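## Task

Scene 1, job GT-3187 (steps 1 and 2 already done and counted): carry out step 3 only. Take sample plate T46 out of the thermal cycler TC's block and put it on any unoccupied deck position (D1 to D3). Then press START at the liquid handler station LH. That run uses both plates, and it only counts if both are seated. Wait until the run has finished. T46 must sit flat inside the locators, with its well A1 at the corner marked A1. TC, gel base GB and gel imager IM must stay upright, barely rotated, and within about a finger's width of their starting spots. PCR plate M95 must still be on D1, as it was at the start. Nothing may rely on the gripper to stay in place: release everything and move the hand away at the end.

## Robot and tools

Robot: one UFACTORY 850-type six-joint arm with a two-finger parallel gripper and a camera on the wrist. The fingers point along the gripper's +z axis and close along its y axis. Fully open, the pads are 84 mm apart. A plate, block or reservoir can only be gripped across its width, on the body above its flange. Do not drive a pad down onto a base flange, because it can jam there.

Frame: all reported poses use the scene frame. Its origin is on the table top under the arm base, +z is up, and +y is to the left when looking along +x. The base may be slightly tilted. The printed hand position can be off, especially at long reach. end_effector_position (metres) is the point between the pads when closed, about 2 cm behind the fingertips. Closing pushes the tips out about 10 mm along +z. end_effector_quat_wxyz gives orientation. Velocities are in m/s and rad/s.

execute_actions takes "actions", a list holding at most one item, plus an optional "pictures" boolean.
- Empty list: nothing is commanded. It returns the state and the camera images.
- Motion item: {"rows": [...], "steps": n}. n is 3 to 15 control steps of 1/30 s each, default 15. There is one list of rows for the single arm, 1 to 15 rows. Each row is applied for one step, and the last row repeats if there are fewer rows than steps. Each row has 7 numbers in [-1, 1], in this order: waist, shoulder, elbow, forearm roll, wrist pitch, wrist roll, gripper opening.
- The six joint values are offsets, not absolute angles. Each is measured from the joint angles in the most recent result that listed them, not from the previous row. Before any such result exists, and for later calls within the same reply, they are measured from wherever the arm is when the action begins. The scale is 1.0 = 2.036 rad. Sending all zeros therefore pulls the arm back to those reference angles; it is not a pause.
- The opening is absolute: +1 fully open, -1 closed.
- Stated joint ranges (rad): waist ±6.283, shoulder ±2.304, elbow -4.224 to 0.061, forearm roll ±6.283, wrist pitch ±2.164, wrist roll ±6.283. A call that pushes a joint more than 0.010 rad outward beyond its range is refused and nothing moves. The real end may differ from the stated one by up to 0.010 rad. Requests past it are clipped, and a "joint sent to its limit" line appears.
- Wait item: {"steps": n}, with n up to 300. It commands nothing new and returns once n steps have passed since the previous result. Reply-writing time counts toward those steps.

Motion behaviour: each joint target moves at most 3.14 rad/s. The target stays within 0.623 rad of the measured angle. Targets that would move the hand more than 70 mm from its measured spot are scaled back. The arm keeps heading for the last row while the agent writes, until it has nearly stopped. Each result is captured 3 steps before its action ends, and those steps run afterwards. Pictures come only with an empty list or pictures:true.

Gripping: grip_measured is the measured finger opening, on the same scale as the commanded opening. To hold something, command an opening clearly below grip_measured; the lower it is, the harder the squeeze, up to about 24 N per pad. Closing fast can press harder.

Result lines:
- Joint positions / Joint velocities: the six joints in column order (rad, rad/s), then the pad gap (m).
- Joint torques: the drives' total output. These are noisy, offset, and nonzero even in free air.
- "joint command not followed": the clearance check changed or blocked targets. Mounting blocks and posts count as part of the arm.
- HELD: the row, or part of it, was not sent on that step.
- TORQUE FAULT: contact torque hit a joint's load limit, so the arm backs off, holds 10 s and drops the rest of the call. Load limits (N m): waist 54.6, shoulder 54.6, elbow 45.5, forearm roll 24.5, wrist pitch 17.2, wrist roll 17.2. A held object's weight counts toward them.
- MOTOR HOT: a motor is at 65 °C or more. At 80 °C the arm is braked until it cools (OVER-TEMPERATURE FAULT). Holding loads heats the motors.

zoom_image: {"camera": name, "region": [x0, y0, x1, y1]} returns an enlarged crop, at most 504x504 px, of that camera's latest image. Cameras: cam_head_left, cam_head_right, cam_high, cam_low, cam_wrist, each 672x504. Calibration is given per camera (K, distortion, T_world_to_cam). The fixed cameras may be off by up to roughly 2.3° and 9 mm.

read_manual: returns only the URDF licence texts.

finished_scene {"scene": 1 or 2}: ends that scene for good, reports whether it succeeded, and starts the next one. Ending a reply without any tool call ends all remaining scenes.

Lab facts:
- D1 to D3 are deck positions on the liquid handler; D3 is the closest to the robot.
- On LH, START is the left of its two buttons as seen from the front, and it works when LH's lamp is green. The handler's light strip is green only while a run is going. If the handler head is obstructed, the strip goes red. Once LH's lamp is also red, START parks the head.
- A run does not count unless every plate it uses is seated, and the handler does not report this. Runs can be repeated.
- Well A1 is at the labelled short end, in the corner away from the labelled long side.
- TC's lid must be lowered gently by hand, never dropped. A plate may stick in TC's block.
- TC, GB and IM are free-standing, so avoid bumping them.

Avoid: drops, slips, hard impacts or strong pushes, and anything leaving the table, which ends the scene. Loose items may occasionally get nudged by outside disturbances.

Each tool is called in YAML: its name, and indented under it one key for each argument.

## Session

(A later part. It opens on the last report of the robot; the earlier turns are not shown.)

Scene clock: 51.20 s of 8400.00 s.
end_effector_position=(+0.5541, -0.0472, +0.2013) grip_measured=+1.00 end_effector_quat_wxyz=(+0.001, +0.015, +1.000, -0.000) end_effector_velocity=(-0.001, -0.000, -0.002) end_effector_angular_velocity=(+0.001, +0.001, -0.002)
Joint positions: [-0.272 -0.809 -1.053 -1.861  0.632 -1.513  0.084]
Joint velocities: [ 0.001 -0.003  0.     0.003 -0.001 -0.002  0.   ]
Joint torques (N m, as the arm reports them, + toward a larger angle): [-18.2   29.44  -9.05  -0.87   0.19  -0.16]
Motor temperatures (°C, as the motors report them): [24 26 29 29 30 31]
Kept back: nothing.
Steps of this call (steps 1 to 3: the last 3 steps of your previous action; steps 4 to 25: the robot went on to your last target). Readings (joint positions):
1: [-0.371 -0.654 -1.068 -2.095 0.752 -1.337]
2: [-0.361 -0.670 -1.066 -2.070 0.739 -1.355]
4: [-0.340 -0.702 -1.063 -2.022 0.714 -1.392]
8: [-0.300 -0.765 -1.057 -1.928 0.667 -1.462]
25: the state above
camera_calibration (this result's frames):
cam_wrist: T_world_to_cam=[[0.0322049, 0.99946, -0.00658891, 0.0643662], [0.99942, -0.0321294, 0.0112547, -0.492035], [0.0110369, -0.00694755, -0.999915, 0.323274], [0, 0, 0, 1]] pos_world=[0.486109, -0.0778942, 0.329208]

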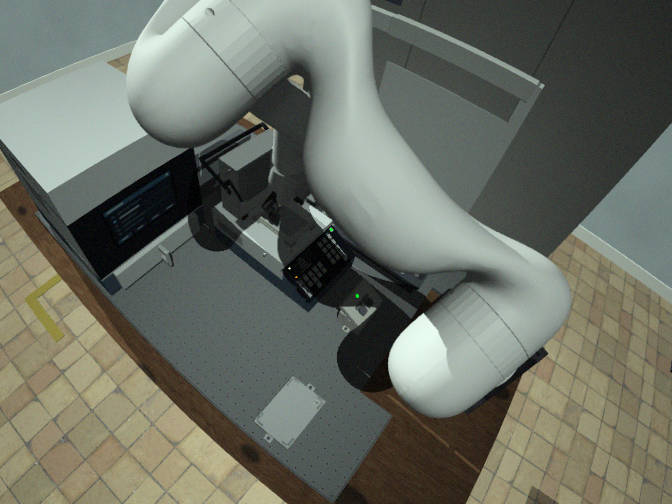

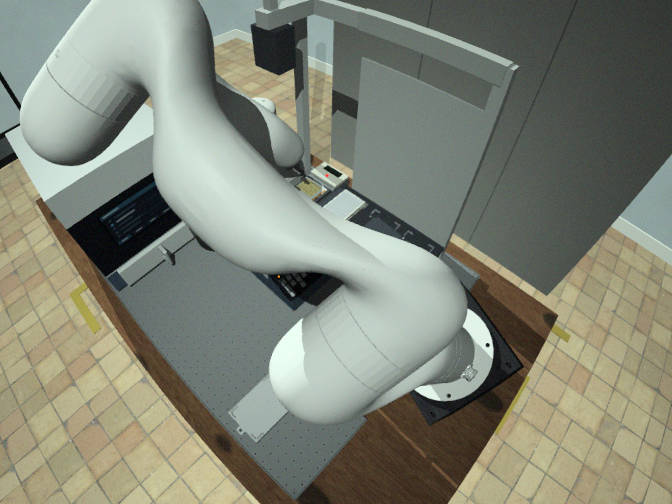

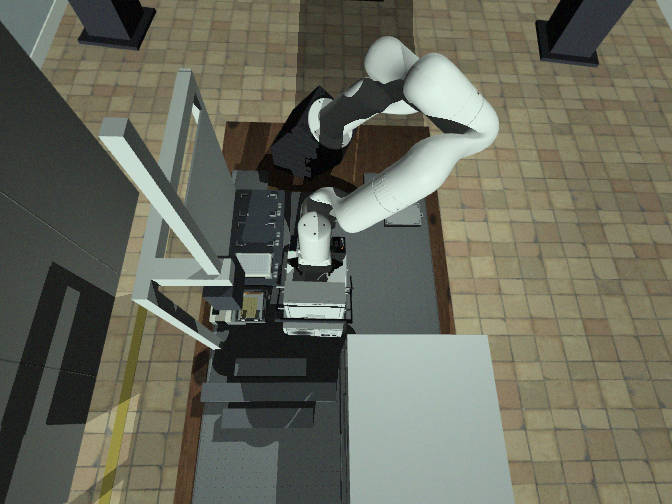

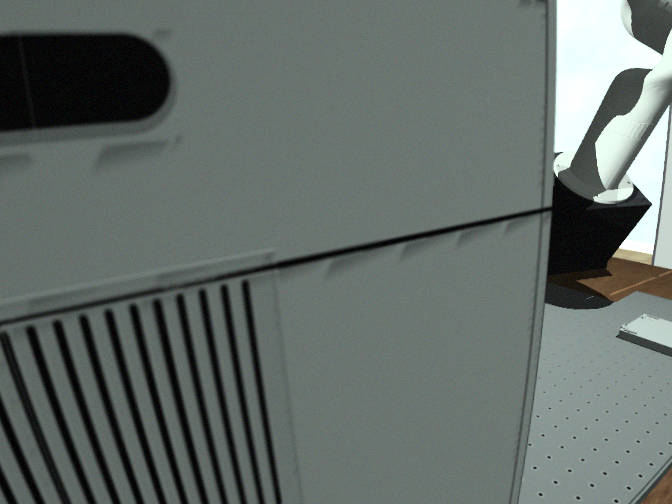

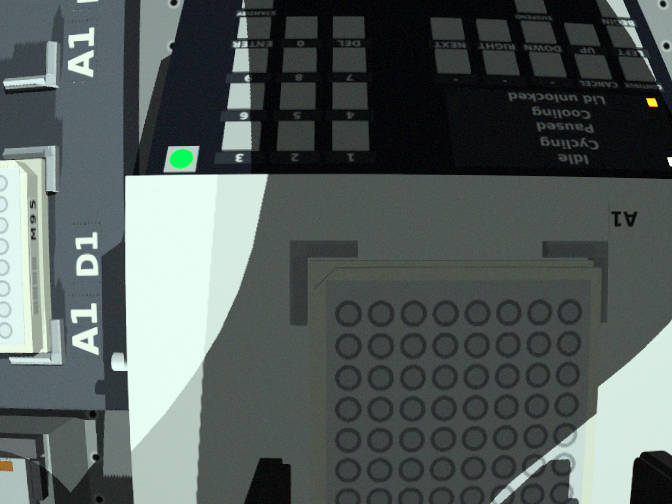

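execute_actions:
  actions:
    - {"rows":[[0.0027,-0.0033,-0.0009,0.0056,-0.0012,-0.0037,1],[0.0054,-0.0066,-0.0019,0.0111,-0.0024,-0.0073,1],[0.008,-0.0099,-0.0028,0.0167,-0.0036,-0.011,1],[0.0107,-0.0133,-0.0038,0.0223,-0.0048,-0.0146,1],[0.0134,-0.01658,-0.0047,0.02785,-0.00603,-0.01827,1]],"steps":15}

execute_actions:
  actions:
    - {"steps":10}
  pictures: true

Scene clock: 52.53 s of 8400.00 s.
end_effector_position=(+0.5540, -0.0442, +0.1824) grip_measured=+1.00 end_effector_quat_wxyz=(+0.001, +0.016, +1.000, +0.000) end_effector_velocity=(+0.002, +0.003, -0.019) end_effector_angular_velocity=(-0.002, -0.004, +0.002)
Joint positions: [-0.247 -0.839 -1.061 -1.81   0.621 -1.546  0.084]
Joint velocities: [ 0.027 -0.032 -0.012  0.058 -0.013 -0.039  0.   ]
Joint torques (N m, as the arm reports them, + toward a larger angle): [-21.11  31.2   -7.89  -1.74  -0.26  -0.39]
Motor temperatures (°C, as the motors report them): [24 26 29 29 30 31]
Steps of this call (steps 1 to 15: the robot went on to your last target; steps 16 to 28: nothing new was sent; steps 29 to 40: the first 12 steps of this action). Readings (joint positions):
29: [-0.272 -0.809 -1.052 -1.860 0.632 -1.513]
30: [-0.271 -0.810 -1.053 -1.859 0.631 -1.514]
32: [-0.268 -0.814 -1.054 -1.853 0.630 -1.519]
36: [-0.255 -0.830 -1.058 -1.825 0.624 -1.536]
40: the state above

Scene clock: 52.87 s of 8400.00 s.
end_effector_position=(+0.5542, -0.0439, +0.1804) grip_measured=+1.00 end_effector_quat_wxyz=(+0.001, +0.015, +1.000, -0.000) end_effector_velocity=(+0.000, +0.000, -0.001) end_effector_angular_velocity=(+0.000, +0.000, +0.000)
Joint positions: [-0.245 -0.842 -1.062 -1.804  0.62  -1.55   0.084]
Joint velocities: [ 0.002 -0.002 -0.001  0.003 -0.001 -0.001  0.   ]
Joint torques (N m, as the arm reports them, + toward a larger angle): [-16.13  29.52 -10.01  -0.64  -0.05  -0.13]
Motor temperatures (°C, as the motors report them): [24 26 29 29 30 31]
Kept back: nothing.
Steps of this call (steps 1 to 3: the last 3 steps of your previous action; steps 4 to 10: the robot went on to your last target). Readings (joint positions):
1: [-0.247 -0.840 -1.061 -1.808 0.620 -1.547]
2: [-0.246 -0.841 -1.061 -1.807 0.620 -1.548]
4: [-0.245 -0.842 -1.062 -1.806 0.620 -1.549]
8: [-0.245 -0.842 -1.062 -1.805 0.620 -1.550]
10: the state above
camera_calibration (this result's frames):
cam_wrist: T_world_to_cam=[[0.0321294, 0.999462, -0.00658953, 0.0609954], [0.999422, -0.0320532, 0.0113513, -0.491813], [0.011134, -0.00695043, -0.999914, 0.302381], [0, 0, 0, 1]] pos_world=[0.486202, -0.0746251, 0.308339]

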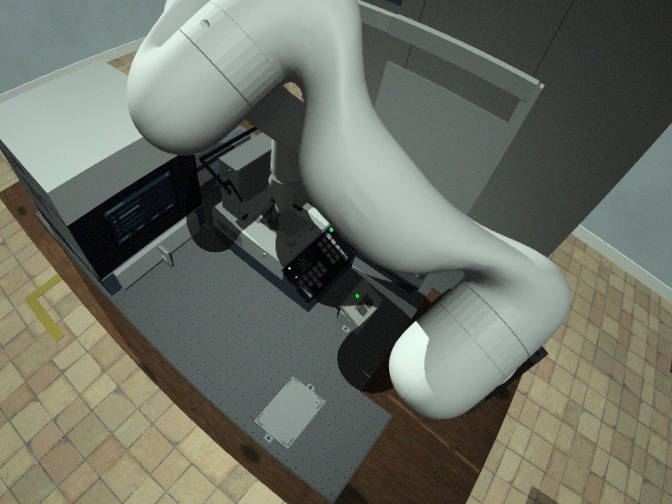

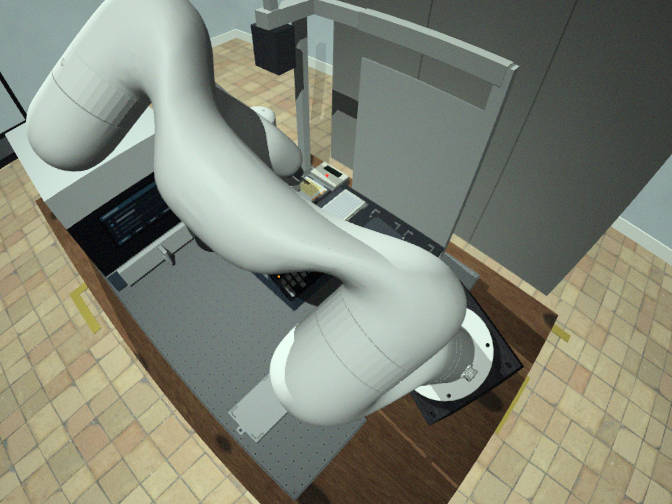

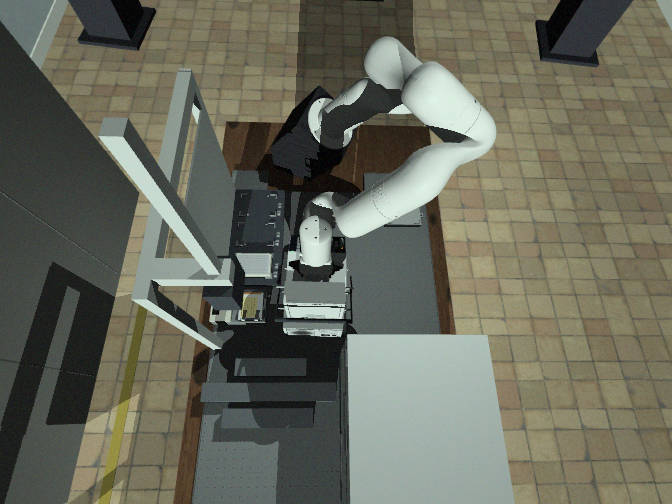

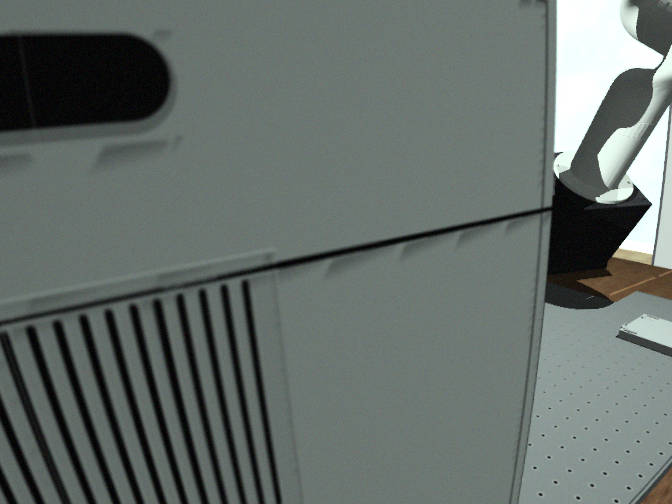

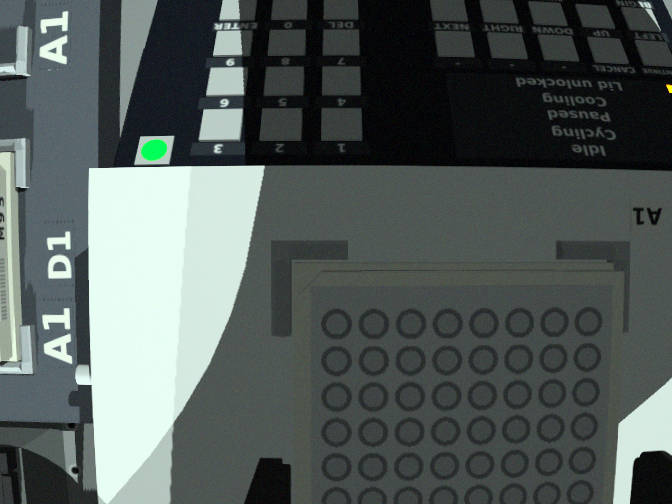

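zoom_image:
  camera: "cam_wrist"
  region: [250, 400, 370, 504]

zoom_image:
  camera: "cam_wrist"
  region: [552, 400, 672, 504]

zoom_image:
  camera: "cam_wrist"
  region: [260, 235, 400, 345]

Region (250, 400, 370, 504) of cam_wrist's 672x504 image, scaled by 4.200, with more detail than that image has; it fills the top 437 rows of this view, and the rest is white.

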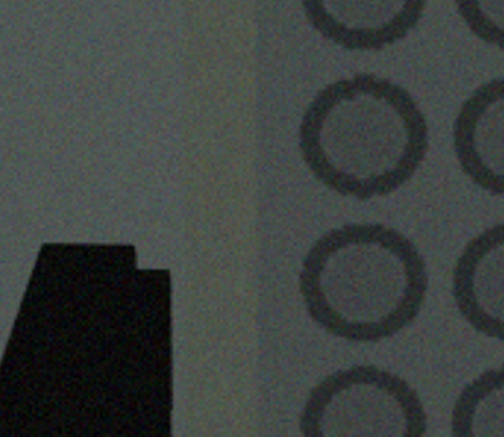

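Region (552, 400, 672, 504) of cam_wrist's 672x504 image, scaled by 4.200, with more detail than that image has; it fills the top 437 rows of this view, and the rest is white.

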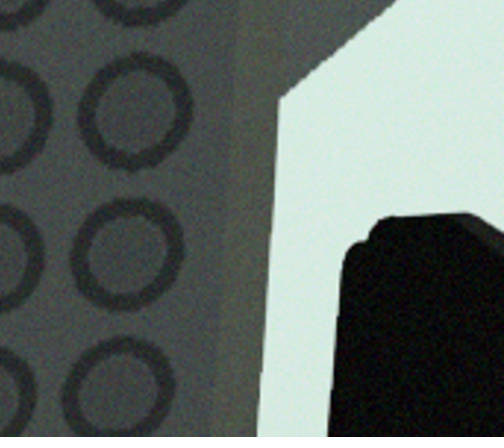

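Region (260, 235, 400, 345) of cam_wrist's 672x504 image, scaled by 3.600, with more detail than that image has; it fills the top 396 rows of this view, and the rest is white.

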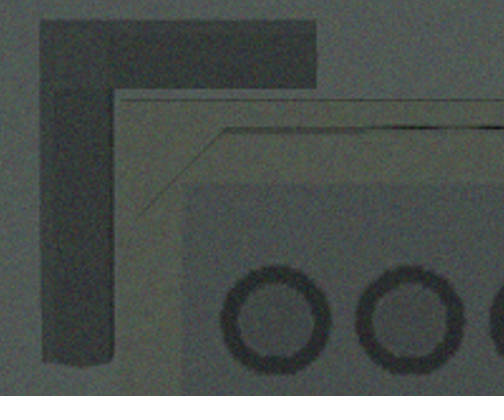

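execute_actions:
  actions:
    - {"rows":[[0.00068,-0.00121,-0.00049,0.00162,-0.00029,-0.00117,1],[0.00136,-0.00242,-0.00098,0.00323,-0.00059,-0.00233,1],[0.00204,-0.00363,-0.00147,0.00485,-0.00088,-0.0035,1],[0.00272,-0.00484,-0.00196,0.00646,-0.00118,-0.00467,1],[0.0034,-0.00605,-0.00245,0.00808,-0.00147,-0.00584,1],[0.00407,-0.00725,-0.00293,0.0097,-0.00176,-0.007,1],[0.00475,-0.00846,-0.00342,0.01131,-0.00206,-0.00817,1],[0.00543,-0.00967,-0.00391,0.01293,-0.00235,-0.00934,1],[0.00611,-0.01088,-0.0044,0.01454,-0.00265,-0.0105,1],[0.00679,-0.01209,-0.00489,0.01616,-0.00294,-0.01167,1]],"steps":15}

execute_actions:
  actions:
    - {"steps":12}
  pictures: true

Scene clock: 54.30 s of 8400.00 s.
end_effector_position=(+0.5542, -0.0439, +0.1712) grip_measured=+1.00 end_effector_quat_wxyz=(+0.001, +0.015, +1.000, -0.000) end_effector_velocity=(-0.001, -0.001, -0.031) end_effector_angular_velocity=(+0.001, +0.001, -0.003)
Joint positions: [-0.235 -0.86  -1.069 -1.781  0.615 -1.567  0.084]
Joint velocities: [ 0.032 -0.06  -0.023  0.078 -0.014 -0.056 -0.   ]
Joint torques (N m, as the arm reports them, + toward a larger angle): [-18.99  35.42  -9.71  -0.88   0.01  -0.45]
Motor temperatures (°C, as the motors report them): [24 26 29 29 30 31]
Steps of this call (steps 1 to 15: the robot went on to your last target; steps 16 to 31: nothing new was sent; steps 32 to 43: the first 12 steps of this action). Readings (joint positions):
32: [-0.245 -0.843 -1.062 -1.804 0.619 -1.550]
33: [-0.245 -0.843 -1.062 -1.804 0.619 -1.551]
35: [-0.244 -0.844 -1.063 -1.802 0.619 -1.552]
39: [-0.240 -0.851 -1.066 -1.793 0.617 -1.559]
43: the state above

Scene clock: 54.70 s of 8400.00 s.
end_effector_position=(+0.5543, -0.0439, +0.1676) grip_measured=+1.00 end_effector_quat_wxyz=(+0.001, +0.015, +1.000, -0.000) end_effector_velocity=(+0.000, -0.000, -0.001) end_effector_angular_velocity=(+0.000, -0.000, +0.001)
Joint positions: [-0.231 -0.867 -1.072 -1.772  0.614 -1.574  0.084]
Joint velocities: [ 0.    -0.002 -0.001  0.002 -0.    -0.003 -0.   ]
Joint torques (N m, as the arm reports them, + toward a larger angle): [-16.68  30.39  -9.1   -1.03  -0.25  -0.35]
Motor temperatures (°C, as the motors report them): [24 26 29 29 30 31]
Kept back: nothing.
Steps of this call (steps 1 to 3: the last 3 steps of your previous action; steps 4 to 12: the robot went on to your last target). Readings (joint positions):
1: [-0.234 -0.862 -1.070 -1.779 0.615 -1.569]
2: [-0.233 -0.863 -1.070 -1.777 0.615 -1.570]
4: [-0.232 -0.865 -1.071 -1.774 0.614 -1.572]
8: [-0.231 -0.866 -1.072 -1.772 0.614 -1.573]
12: the state above
camera_calibration (this result's frames):
cam_wrist: T_world_to_cam=[[0.0320673, 0.999464, -0.00658743, 0.0609498], [0.999423, -0.0319906, 0.0114406, -0.491755], [0.0112237, -0.00695049, -0.999913, 0.289453], [0, 0, 0, 1]] pos_world=[0.486268, -0.0746369, 0.295455]

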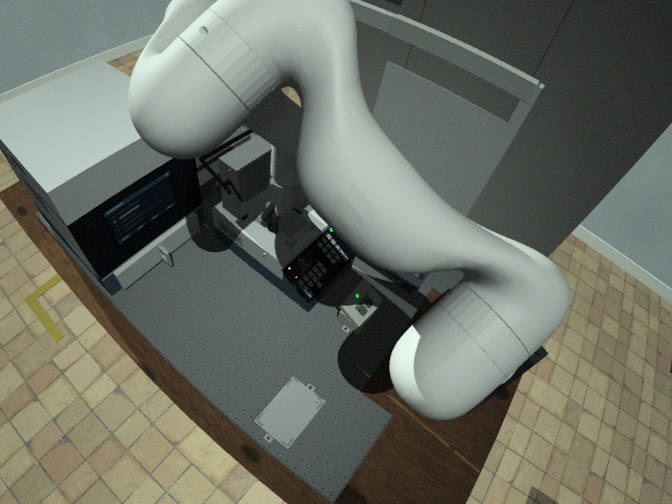

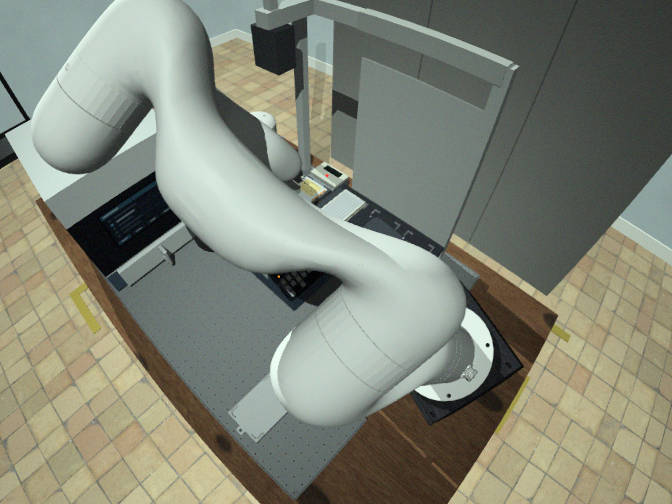

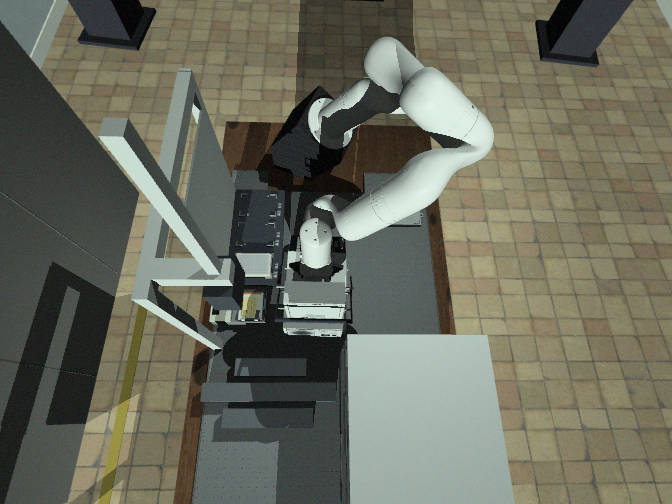

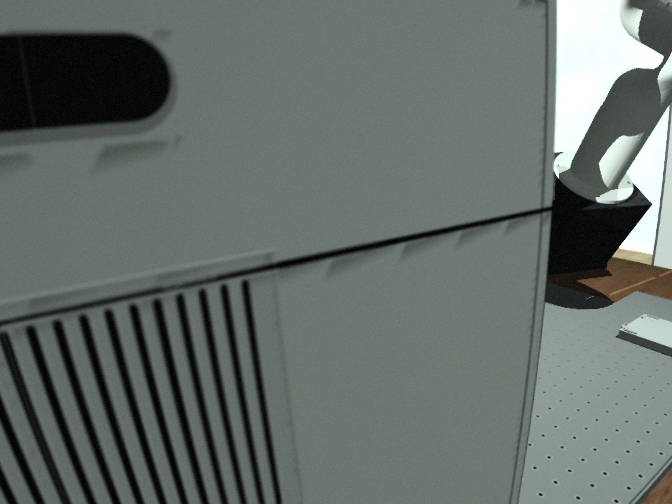

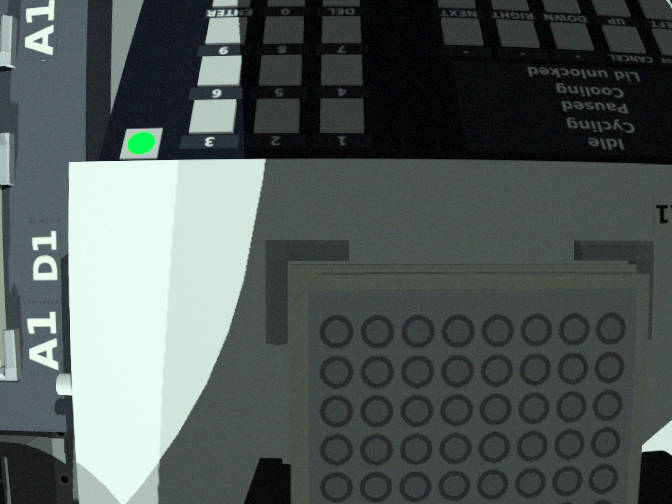

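execute_actions:
  actions:
    - {"rows":[[0,0,0,0,0,0,0.95],[0,0,0,0,0,0,0.9],[0,0,0,0,0,0,0.85],[0,0,0,0,0,0,0.8],[0,0,0,0,0,0,0.7],[0,0,0,0,0,0,0.6],[0,0,0,0,0,0,0.5],[0,0,0,0,0,0,0.4],[0,0,0,0,0,0,0.3],[0,0,0,0,0,0,0.2]],"steps":15}
  pictures: true

Scene clock: 55.23 s of 8400.00 s.
end_effector_position=(+0.5543, -0.0437, +0.1676) grip_measured=+0.93 end_effector_quat_wxyz=(+0.001, +0.015, +1.000, +0.000) end_effector_velocity=(-0.000, -0.001, +0.000) end_effector_angular_velocity=(-0.001, -0.001, -0.002)
Joint positions: [-0.231 -0.867 -1.072 -1.772  0.614 -1.574  0.082]
Joint velocities: [-0.001 -0.     0.     0.    -0.     0.     0.   ]
Joint torques (N m, as the arm reports them, + toward a larger angle): [-18.18  29.04 -10.45  -1.39  -1.12  -0.37]
Motor temperatures (°C, as the motors report them): [24 26 29 29 30 31]
Steps of this call (steps 1 to 4: the robot went on to your last target; steps 5 to 16: the first 12 steps of this action). Readings (joint positions):
5: [-0.231 -0.867 -1.072 -1.772 0.614 -1.574]
6: [-0.231 -0.867 -1.072 -1.772 0.614 -1.574]
8: [-0.231 -0.867 -1.072 -1.772 0.615 -1.574]
12: [-0.231 -0.867 -1.072 -1.772 0.615 -1.574]
16: the state above
camera_calibration (this result's frames):
cam_wrist: T_world_to_cam=[[0.0319064, 0.999474, -0.00581175, 0.0606783], [0.999427, -0.031838, 0.0115118, -0.491808], [0.0113207, -0.00617572, -0.999917, 0.289495], [0, 0, 0, 1]] pos_world=[0.486312, -0.0745167, 0.295485]

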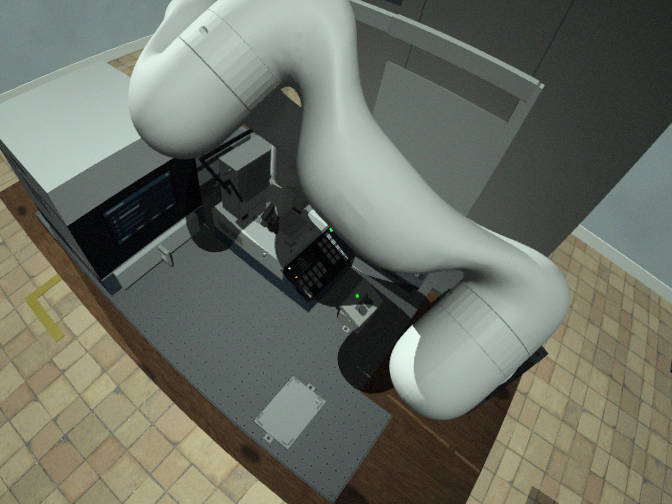

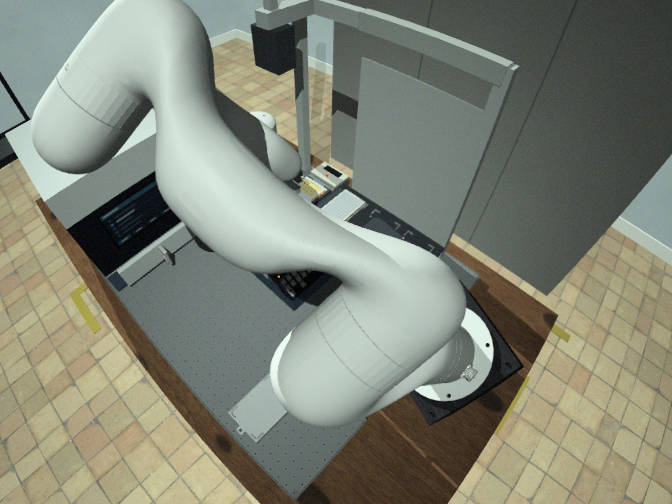

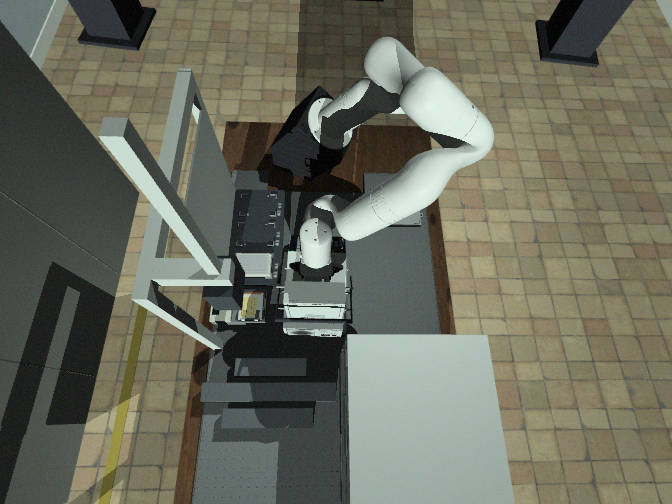

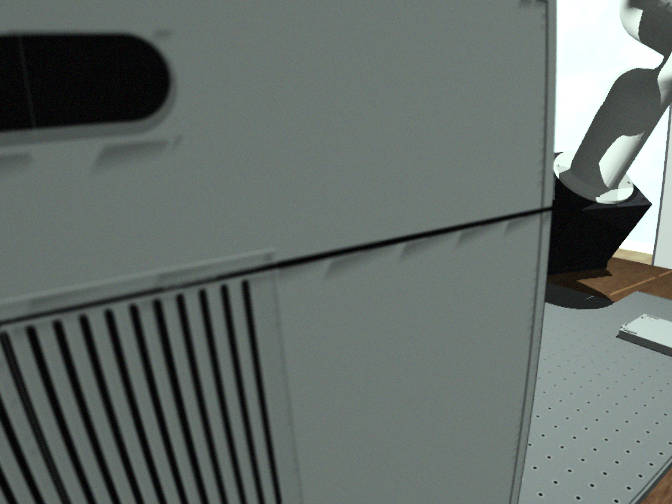

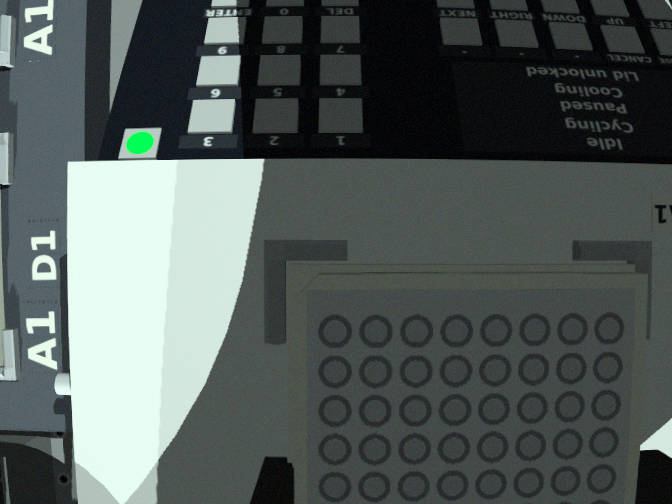

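execute_actions:
  actions:
    - {"rows":[[0,0,0,0,0,0,0],[0,0,0,0,0,0,-0.2],[0,0,0,0,0,0,-0.4],[0,0,0,0,0,0,-0.6],[-0.00034,0.0006,0.00024,-0.00081,0.00015,0.00058,-0.6],[-0.00068,0.00121,0.00049,-0.00162,0.00029,0.00117,-0.6],[-0.00102,0.00181,0.00073,-0.00242,0.00044,0.00175,-0.6],[-0.00136,0.00242,0.00098,-0.00323,0.00059,0.00233,-0.6],[-0.0017,0.00302,0.00122,-0.00404,0.00074,0.00292,-0.6],[-0.00204,0.00363,0.00147,-0.00485,0.00088,0.0035,-0.6],[-0.00238,0.00423,0.00171,-0.00566,0.00103,0.00408,-0.6],[-0.00272,0.00484,0.00196,-0.00646,0.00118,0.00467,-0.6],[-0.00306,0.00544,0.0022,-0.00727,0.00132,0.00525,-0.6],[-0.0034,0.00605,0.00245,-0.00808,0.00147,0.00584,-0.6]],"steps":15}

execute_actions:
  actions:
    - {"steps":12}
  pictures: true

Scene clock: 55.87 s of 8400.00 s.
end_effector_position=(+0.5539, -0.0439, +0.1693) grip_measured=+0.93 end_effector_quat_wxyz=(+0.001, +0.016, +1.000, -0.000) end_effector_velocity=(+0.002, -0.016, +0.031) end_effector_angular_velocity=(-0.031, -0.016, -0.008)
Joint positions: [-0.233 -0.863 -1.07  -1.777  0.614 -1.57   0.082]
Joint velocities: [-0.045  0.047  0.018 -0.053 -0.016  0.03   0.   ]
Joint torques (N m, as the arm reports them, + toward a larger angle): [-20.19  34.93  -9.06  -0.7    0.08  -0.16]
Motor temperatures (°C, as the motors report them): [24 26 29 29 30 31]
Steps of this call (steps 1 to 3: the last 3 steps of your previous action; steps 4 to 7: the robot went on to your last target; steps 8 to 19: the first 12 steps of this action). Readings (joint positions):
8: [-0.231 -0.867 -1.072 -1.772 0.614 -1.574]
9: [-0.231 -0.867 -1.072 -1.772 0.614 -1.574]
11: [-0.231 -0.867 -1.072 -1.772 0.614 -1.574]
15: [-0.231 -0.866 -1.072 -1.773 0.614 -1.573]
19: the state above

Scene clock: 56.27 s of 8400.00 s.
end_effector_position=(+0.5543, -0.0438, +0.1740) grip_measured=+0.93 end_effector_quat_wxyz=(+0.001, +0.015, +1.000, +0.000) end_effector_velocity=(-0.000, +0.001, +0.001) end_effector_angular_velocity=(+0.002, +0.001, +0.002)
Joint positions: [-0.238 -0.855 -1.067 -1.788  0.617 -1.562  0.082]
Joint velocities: [ 0.     0.003  0.001 -0.004  0.002  0.002  0.   ]
Joint torques (N m, as the arm reports them, + toward a larger angle): [-21.95  31.51  -9.22  -0.65  -0.31  -0.43]
Motor temperatures (°C, as the motors report them): [24 26 29 29 30 31]
Kept back: nothing.
Steps of this call (steps 1 to 3: the last 3 steps of your previous action; steps 4 to 12: the robot went on to your last target). Readings (joint positions):
1: [-0.234 -0.862 -1.070 -1.779 0.614 -1.569]
2: [-0.235 -0.860 -1.069 -1.781 0.614 -1.568]
4: [-0.236 -0.858 -1.068 -1.784 0.615 -1.565]
8: [-0.238 -0.855 -1.067 -1.787 0.616 -1.563]
12: the state above
camera_calibration (this result's frames):
cam_wrist: T_world_to_cam=[[0.0319876, 0.99947, -0.00600705, 0.0607878], [0.999424, -0.0319166, 0.0115576, -0.491905], [0.0113598, -0.00637329, -0.999915, 0.295839], [0, 0, 0, 1]] pos_world=[0.486317, -0.0745701, 0.301865]

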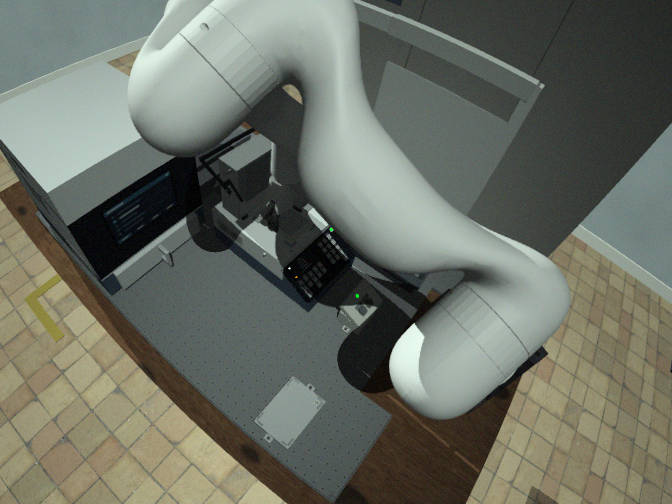

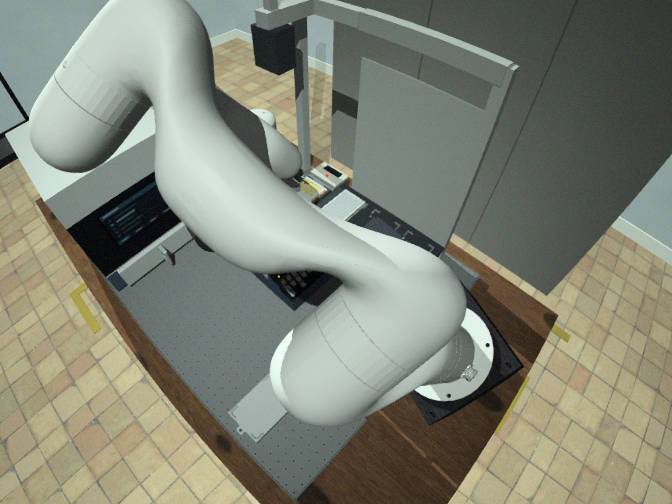

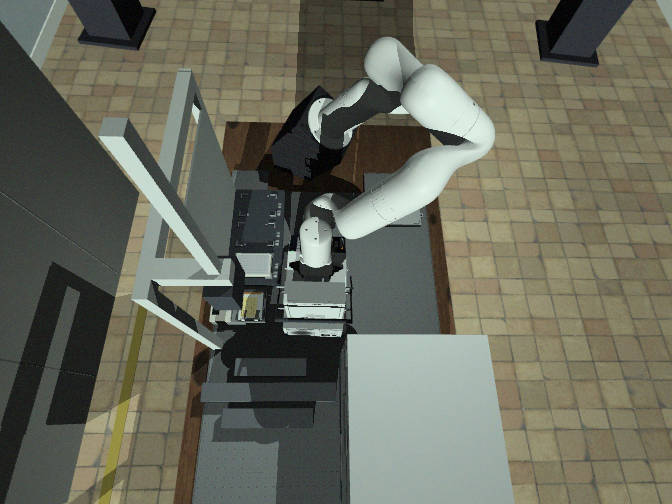

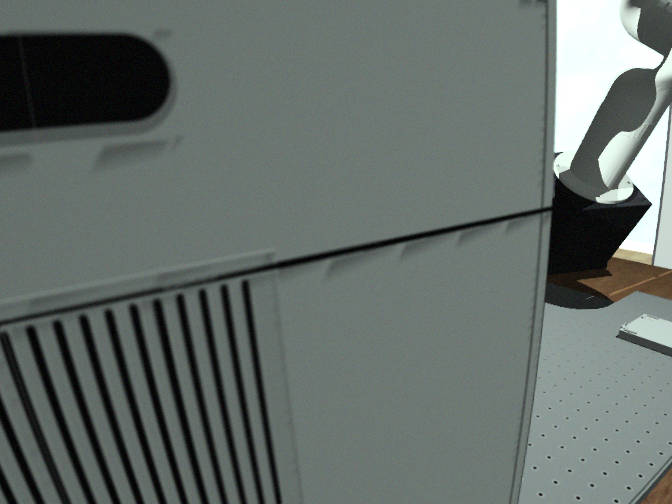

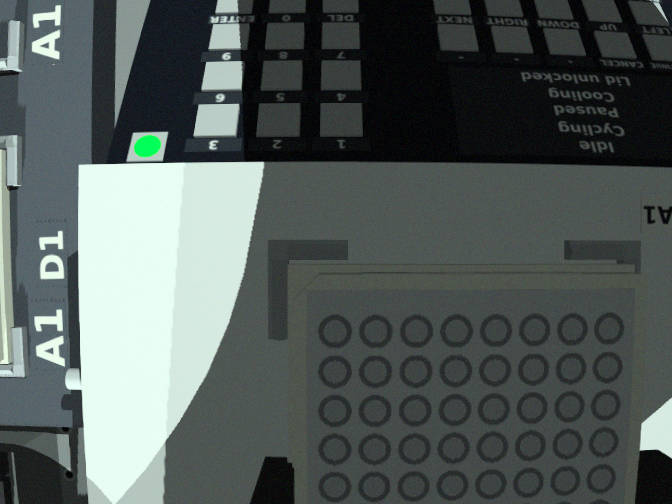

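execute_actions:
  actions:
    - {"rows":[[-0.0031,0.0054,0.0018,-0.0074,0.0017,0.0054,-0.6],[-0.0062,0.0107,0.0037,-0.0148,0.0033,0.0109,-0.6],[-0.0093,0.0161,0.0055,-0.0222,0.005,0.0163,-0.6],[-0.0125,0.0214,0.0073,-0.0296,0.0066,0.0218,-0.6],[-0.0156,0.0268,0.0091,-0.0369,0.0083,0.0272,-0.6],[-0.0187,0.0321,0.011,-0.0443,0.0099,0.0326,-0.6],[-0.0218,0.0375,0.0128,-0.0517,0.0116,0.0381,-0.6],[-0.0249,0.0428,0.0146,-0.0591,0.0132,0.0435,-0.6]],"steps":15}

Scene clock: 58.20 s of 8400.00 s.
end_effector_position=(+0.5552, -0.0440, +0.2120) grip_measured=+0.93 end_effector_quat_wxyz=(+0.002, +0.015, +1.000, +0.000) end_effector_velocity=(-0.002, -0.001, +0.091) end_effector_angular_velocity=(-0.008, +0.001, -0.000)
Joint positions: [-0.278 -0.785 -1.044 -1.883  0.638 -1.492  0.082]
Joint velocities: [-0.097  0.168  0.056 -0.23   0.05   0.169 -0.   ]
Joint torques (N m, as the arm reports them, + toward a larger angle): [-19.05  27.83  -7.63  -0.22   0.05  -0.23]
Motor temperatures (°C, as the motors report them): [24 26 29 29 30 31]
Steps of this call (steps 1 to 30: the robot went on to your last target; steps 31 to 46: nothing new was sent; steps 47 to 58: the first 12 steps of this action). Readings (joint positions):
47: [-0.238 -0.854 -1.067 -1.788 0.617 -1.562]
48: [-0.238 -0.854 -1.067 -1.789 0.618 -1.561]
50: [-0.242 -0.847 -1.064 -1.798 0.620 -1.554]
54: [-0.259 -0.818 -1.055 -1.838 0.628 -1.525]
58: the state above

execute_actions:
  actions:
    - {"rows":[[-0.0207,-0.0036,0.0017,-0.0136,0.0009,0.042,-0.6],[-0.0361,-0.0156,0,-0.0146,-0.001,0.0749,-0.6],[-0.0516,-0.0276,-0.0016,-0.0157,-0.003,0.1078,-0.6],[-0.067,-0.0397,-0.0033,-0.0168,-0.0049,0.1407,-0.6],[-0.0825,-0.0517,-0.0049,-0.0178,-0.0069,0.1736,-0.6],[-0.0979,-0.0637,-0.0066,-0.0189,-0.0088,0.2065,-0.6],[-0.1134,-0.0757,-0.0082,-0.02,-0.0108,0.2394,-0.6],[-0.1288,-0.0877,-0.0099,-0.021,-0.0127,0.2722,-0.6],[-0.1443,-0.0997,-0.0115,-0.0221,-0.0147,0.3051,-0.6],[-0.1597,-0.1117,-0.0132,-0.0232,-0.0166,0.338,-0.6],[-0.1752,-0.1237,-0.0148,-0.0242,-0.0186,0.3709,-0.6],[-0.1906,-0.1358,-0.0165,-0.0253,-0.0205,0.4038,-0.6],[-0.2061,-0.1478,-0.0181,-0.0264,-0.0225,0.4367,-0.6],[-0.2215,-0.1598,-0.0198,-0.0274,-0.0244,0.4696,-0.6],[-0.237,-0.1718,-0.0214,-0.0285,-0.0264,0.5025,-0.6]],"steps":15}

execute_actions:
  actions:
    - {"steps":32}
  pictures: true

Scene clock: 58.87 s of 8400.00 s.
end_effector_position=(+0.5099, -0.1271, +0.2184) grip_measured=+0.93 end_effector_quat_wxyz=(+0.001, +0.240, +0.971, -0.008) end_effector_velocity=(-0.173, -0.266, -0.011) end_effector_angular_velocity=(-0.032, -0.011, -1.559)
Joint positions: [-0.427 -0.875 -1.052 -1.918  0.626 -1.18   0.082]
Joint velocities: [-0.478 -0.369 -0.051 -0.033 -0.06   1.012 -0.   ]
Joint torques (N m, as the arm reports them, + toward a larger angle): [-17.01  28.11 -10.19  -1.35   0.06   0.16]
Motor temperatures (°C, as the motors report them): [24 26 29 29 30 31]
Steps of this call (steps 1 to 3: the last 3 steps of your previous action; steps 4 to 8: the robot went on to your last target; steps 9 to 20: the first 12 steps of this action). Readings (joint positions):
9: [-0.288 -0.769 -1.038 -1.907 0.644 -1.475]
10: [-0.289 -0.770 -1.038 -1.907 0.644 -1.471]
12: [-0.303 -0.780 -1.040 -1.909 0.642 -1.440]
16: [-0.364 -0.826 -1.045 -1.914 0.634 -1.315]
20: the state above

Scene clock: 59.93 s of 8400.00 s.
end_effector_position=(+0.3620, -0.2723, +0.2010) grip_measured=+0.93 end_effector_quat_wxyz=(+0.001, +0.707, +0.707, +0.001) end_effector_velocity=(-0.003, -0.002, -0.000) end_effector_angular_velocity=(-0.000, -0.001, -0.015)
Joint positions: [-0.76  -1.134 -1.088 -1.941  0.585 -0.47   0.082]
Joint velocities: [-0.007 -0.004 -0.    -0.    -0.002  0.008 -0.   ]
Joint torques (N m, as the arm reports them, + toward a larger angle): [-19.5   35.55  -9.64  -1.61  -0.02   0.03]
Motor temperatures (°C, as the motors report them): [24 26 29 29 30 31]
Kept back: nothing.
Steps of this call (steps 1 to 3: the last 3 steps of your previous action; steps 4 to 32: the robot went on to your last target). Readings (joint positions):
1: [-0.443 -0.888 -1.054 -1.919 0.624 -1.146]
2: [-0.459 -0.900 -1.055 -1.920 0.622 -1.112]
4: [-0.491 -0.925 -1.059 -1.923 0.618 -1.044]
8: [-0.557 -0.976 -1.066 -1.927 0.610 -0.906]
32: the state above
camera_calibration (this result's frames):
cam_wrist: T_world_to_cam=[[0.999992, -0.00089316, -0.00394205, -0.327724], [-0.000858204, -0.99996, 0.00886029, -0.20821], [-0.00394981, -0.00885683, -0.999953, 0.328491], [0, 0, 0, 1]] pos_world=[0.32884, -0.205585, 0.329029]

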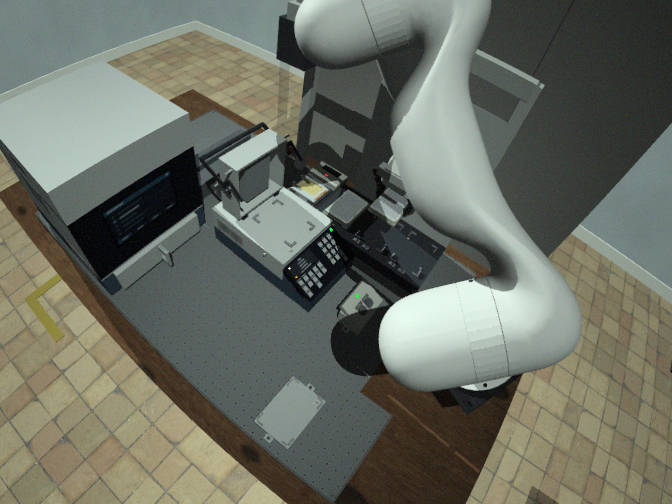

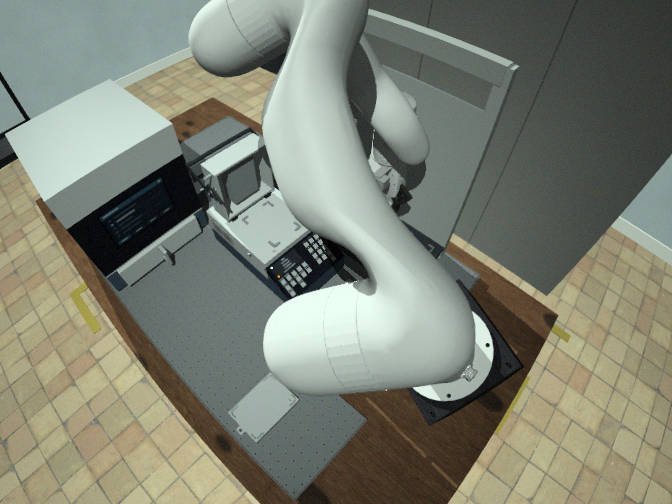

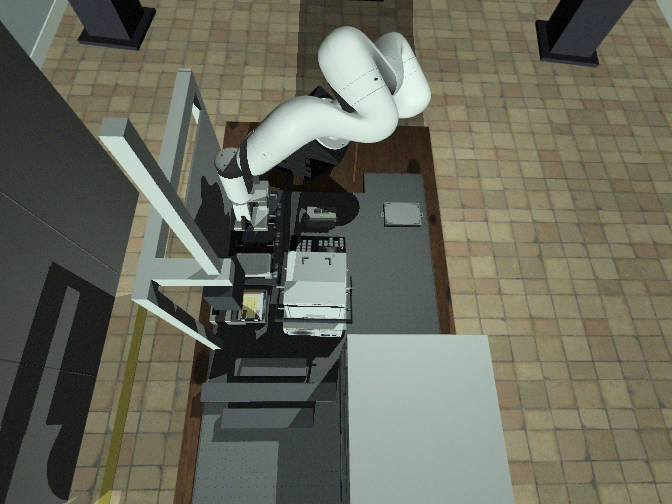

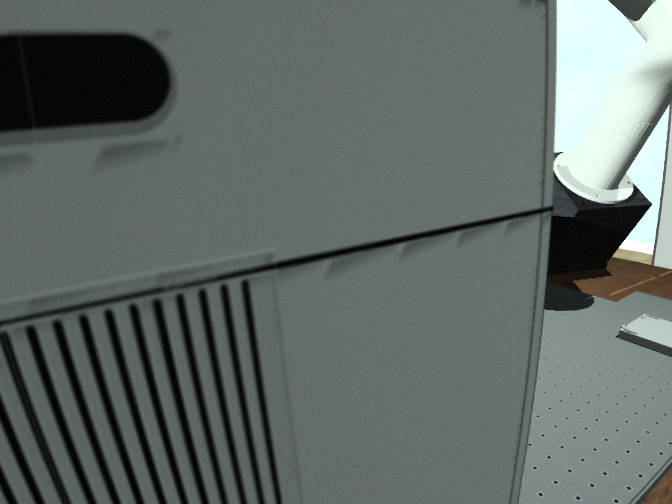

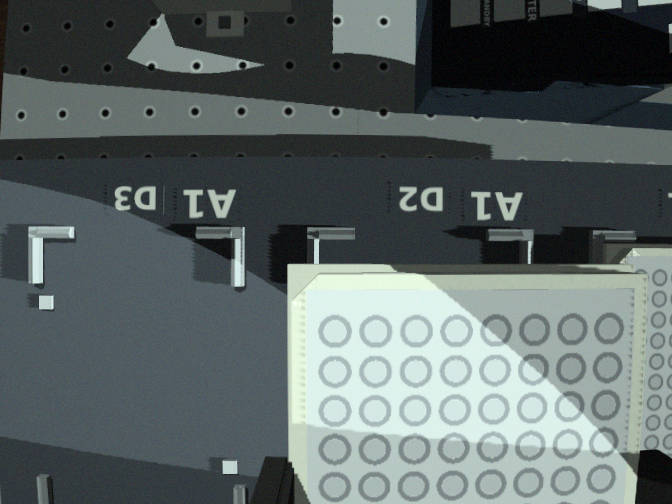

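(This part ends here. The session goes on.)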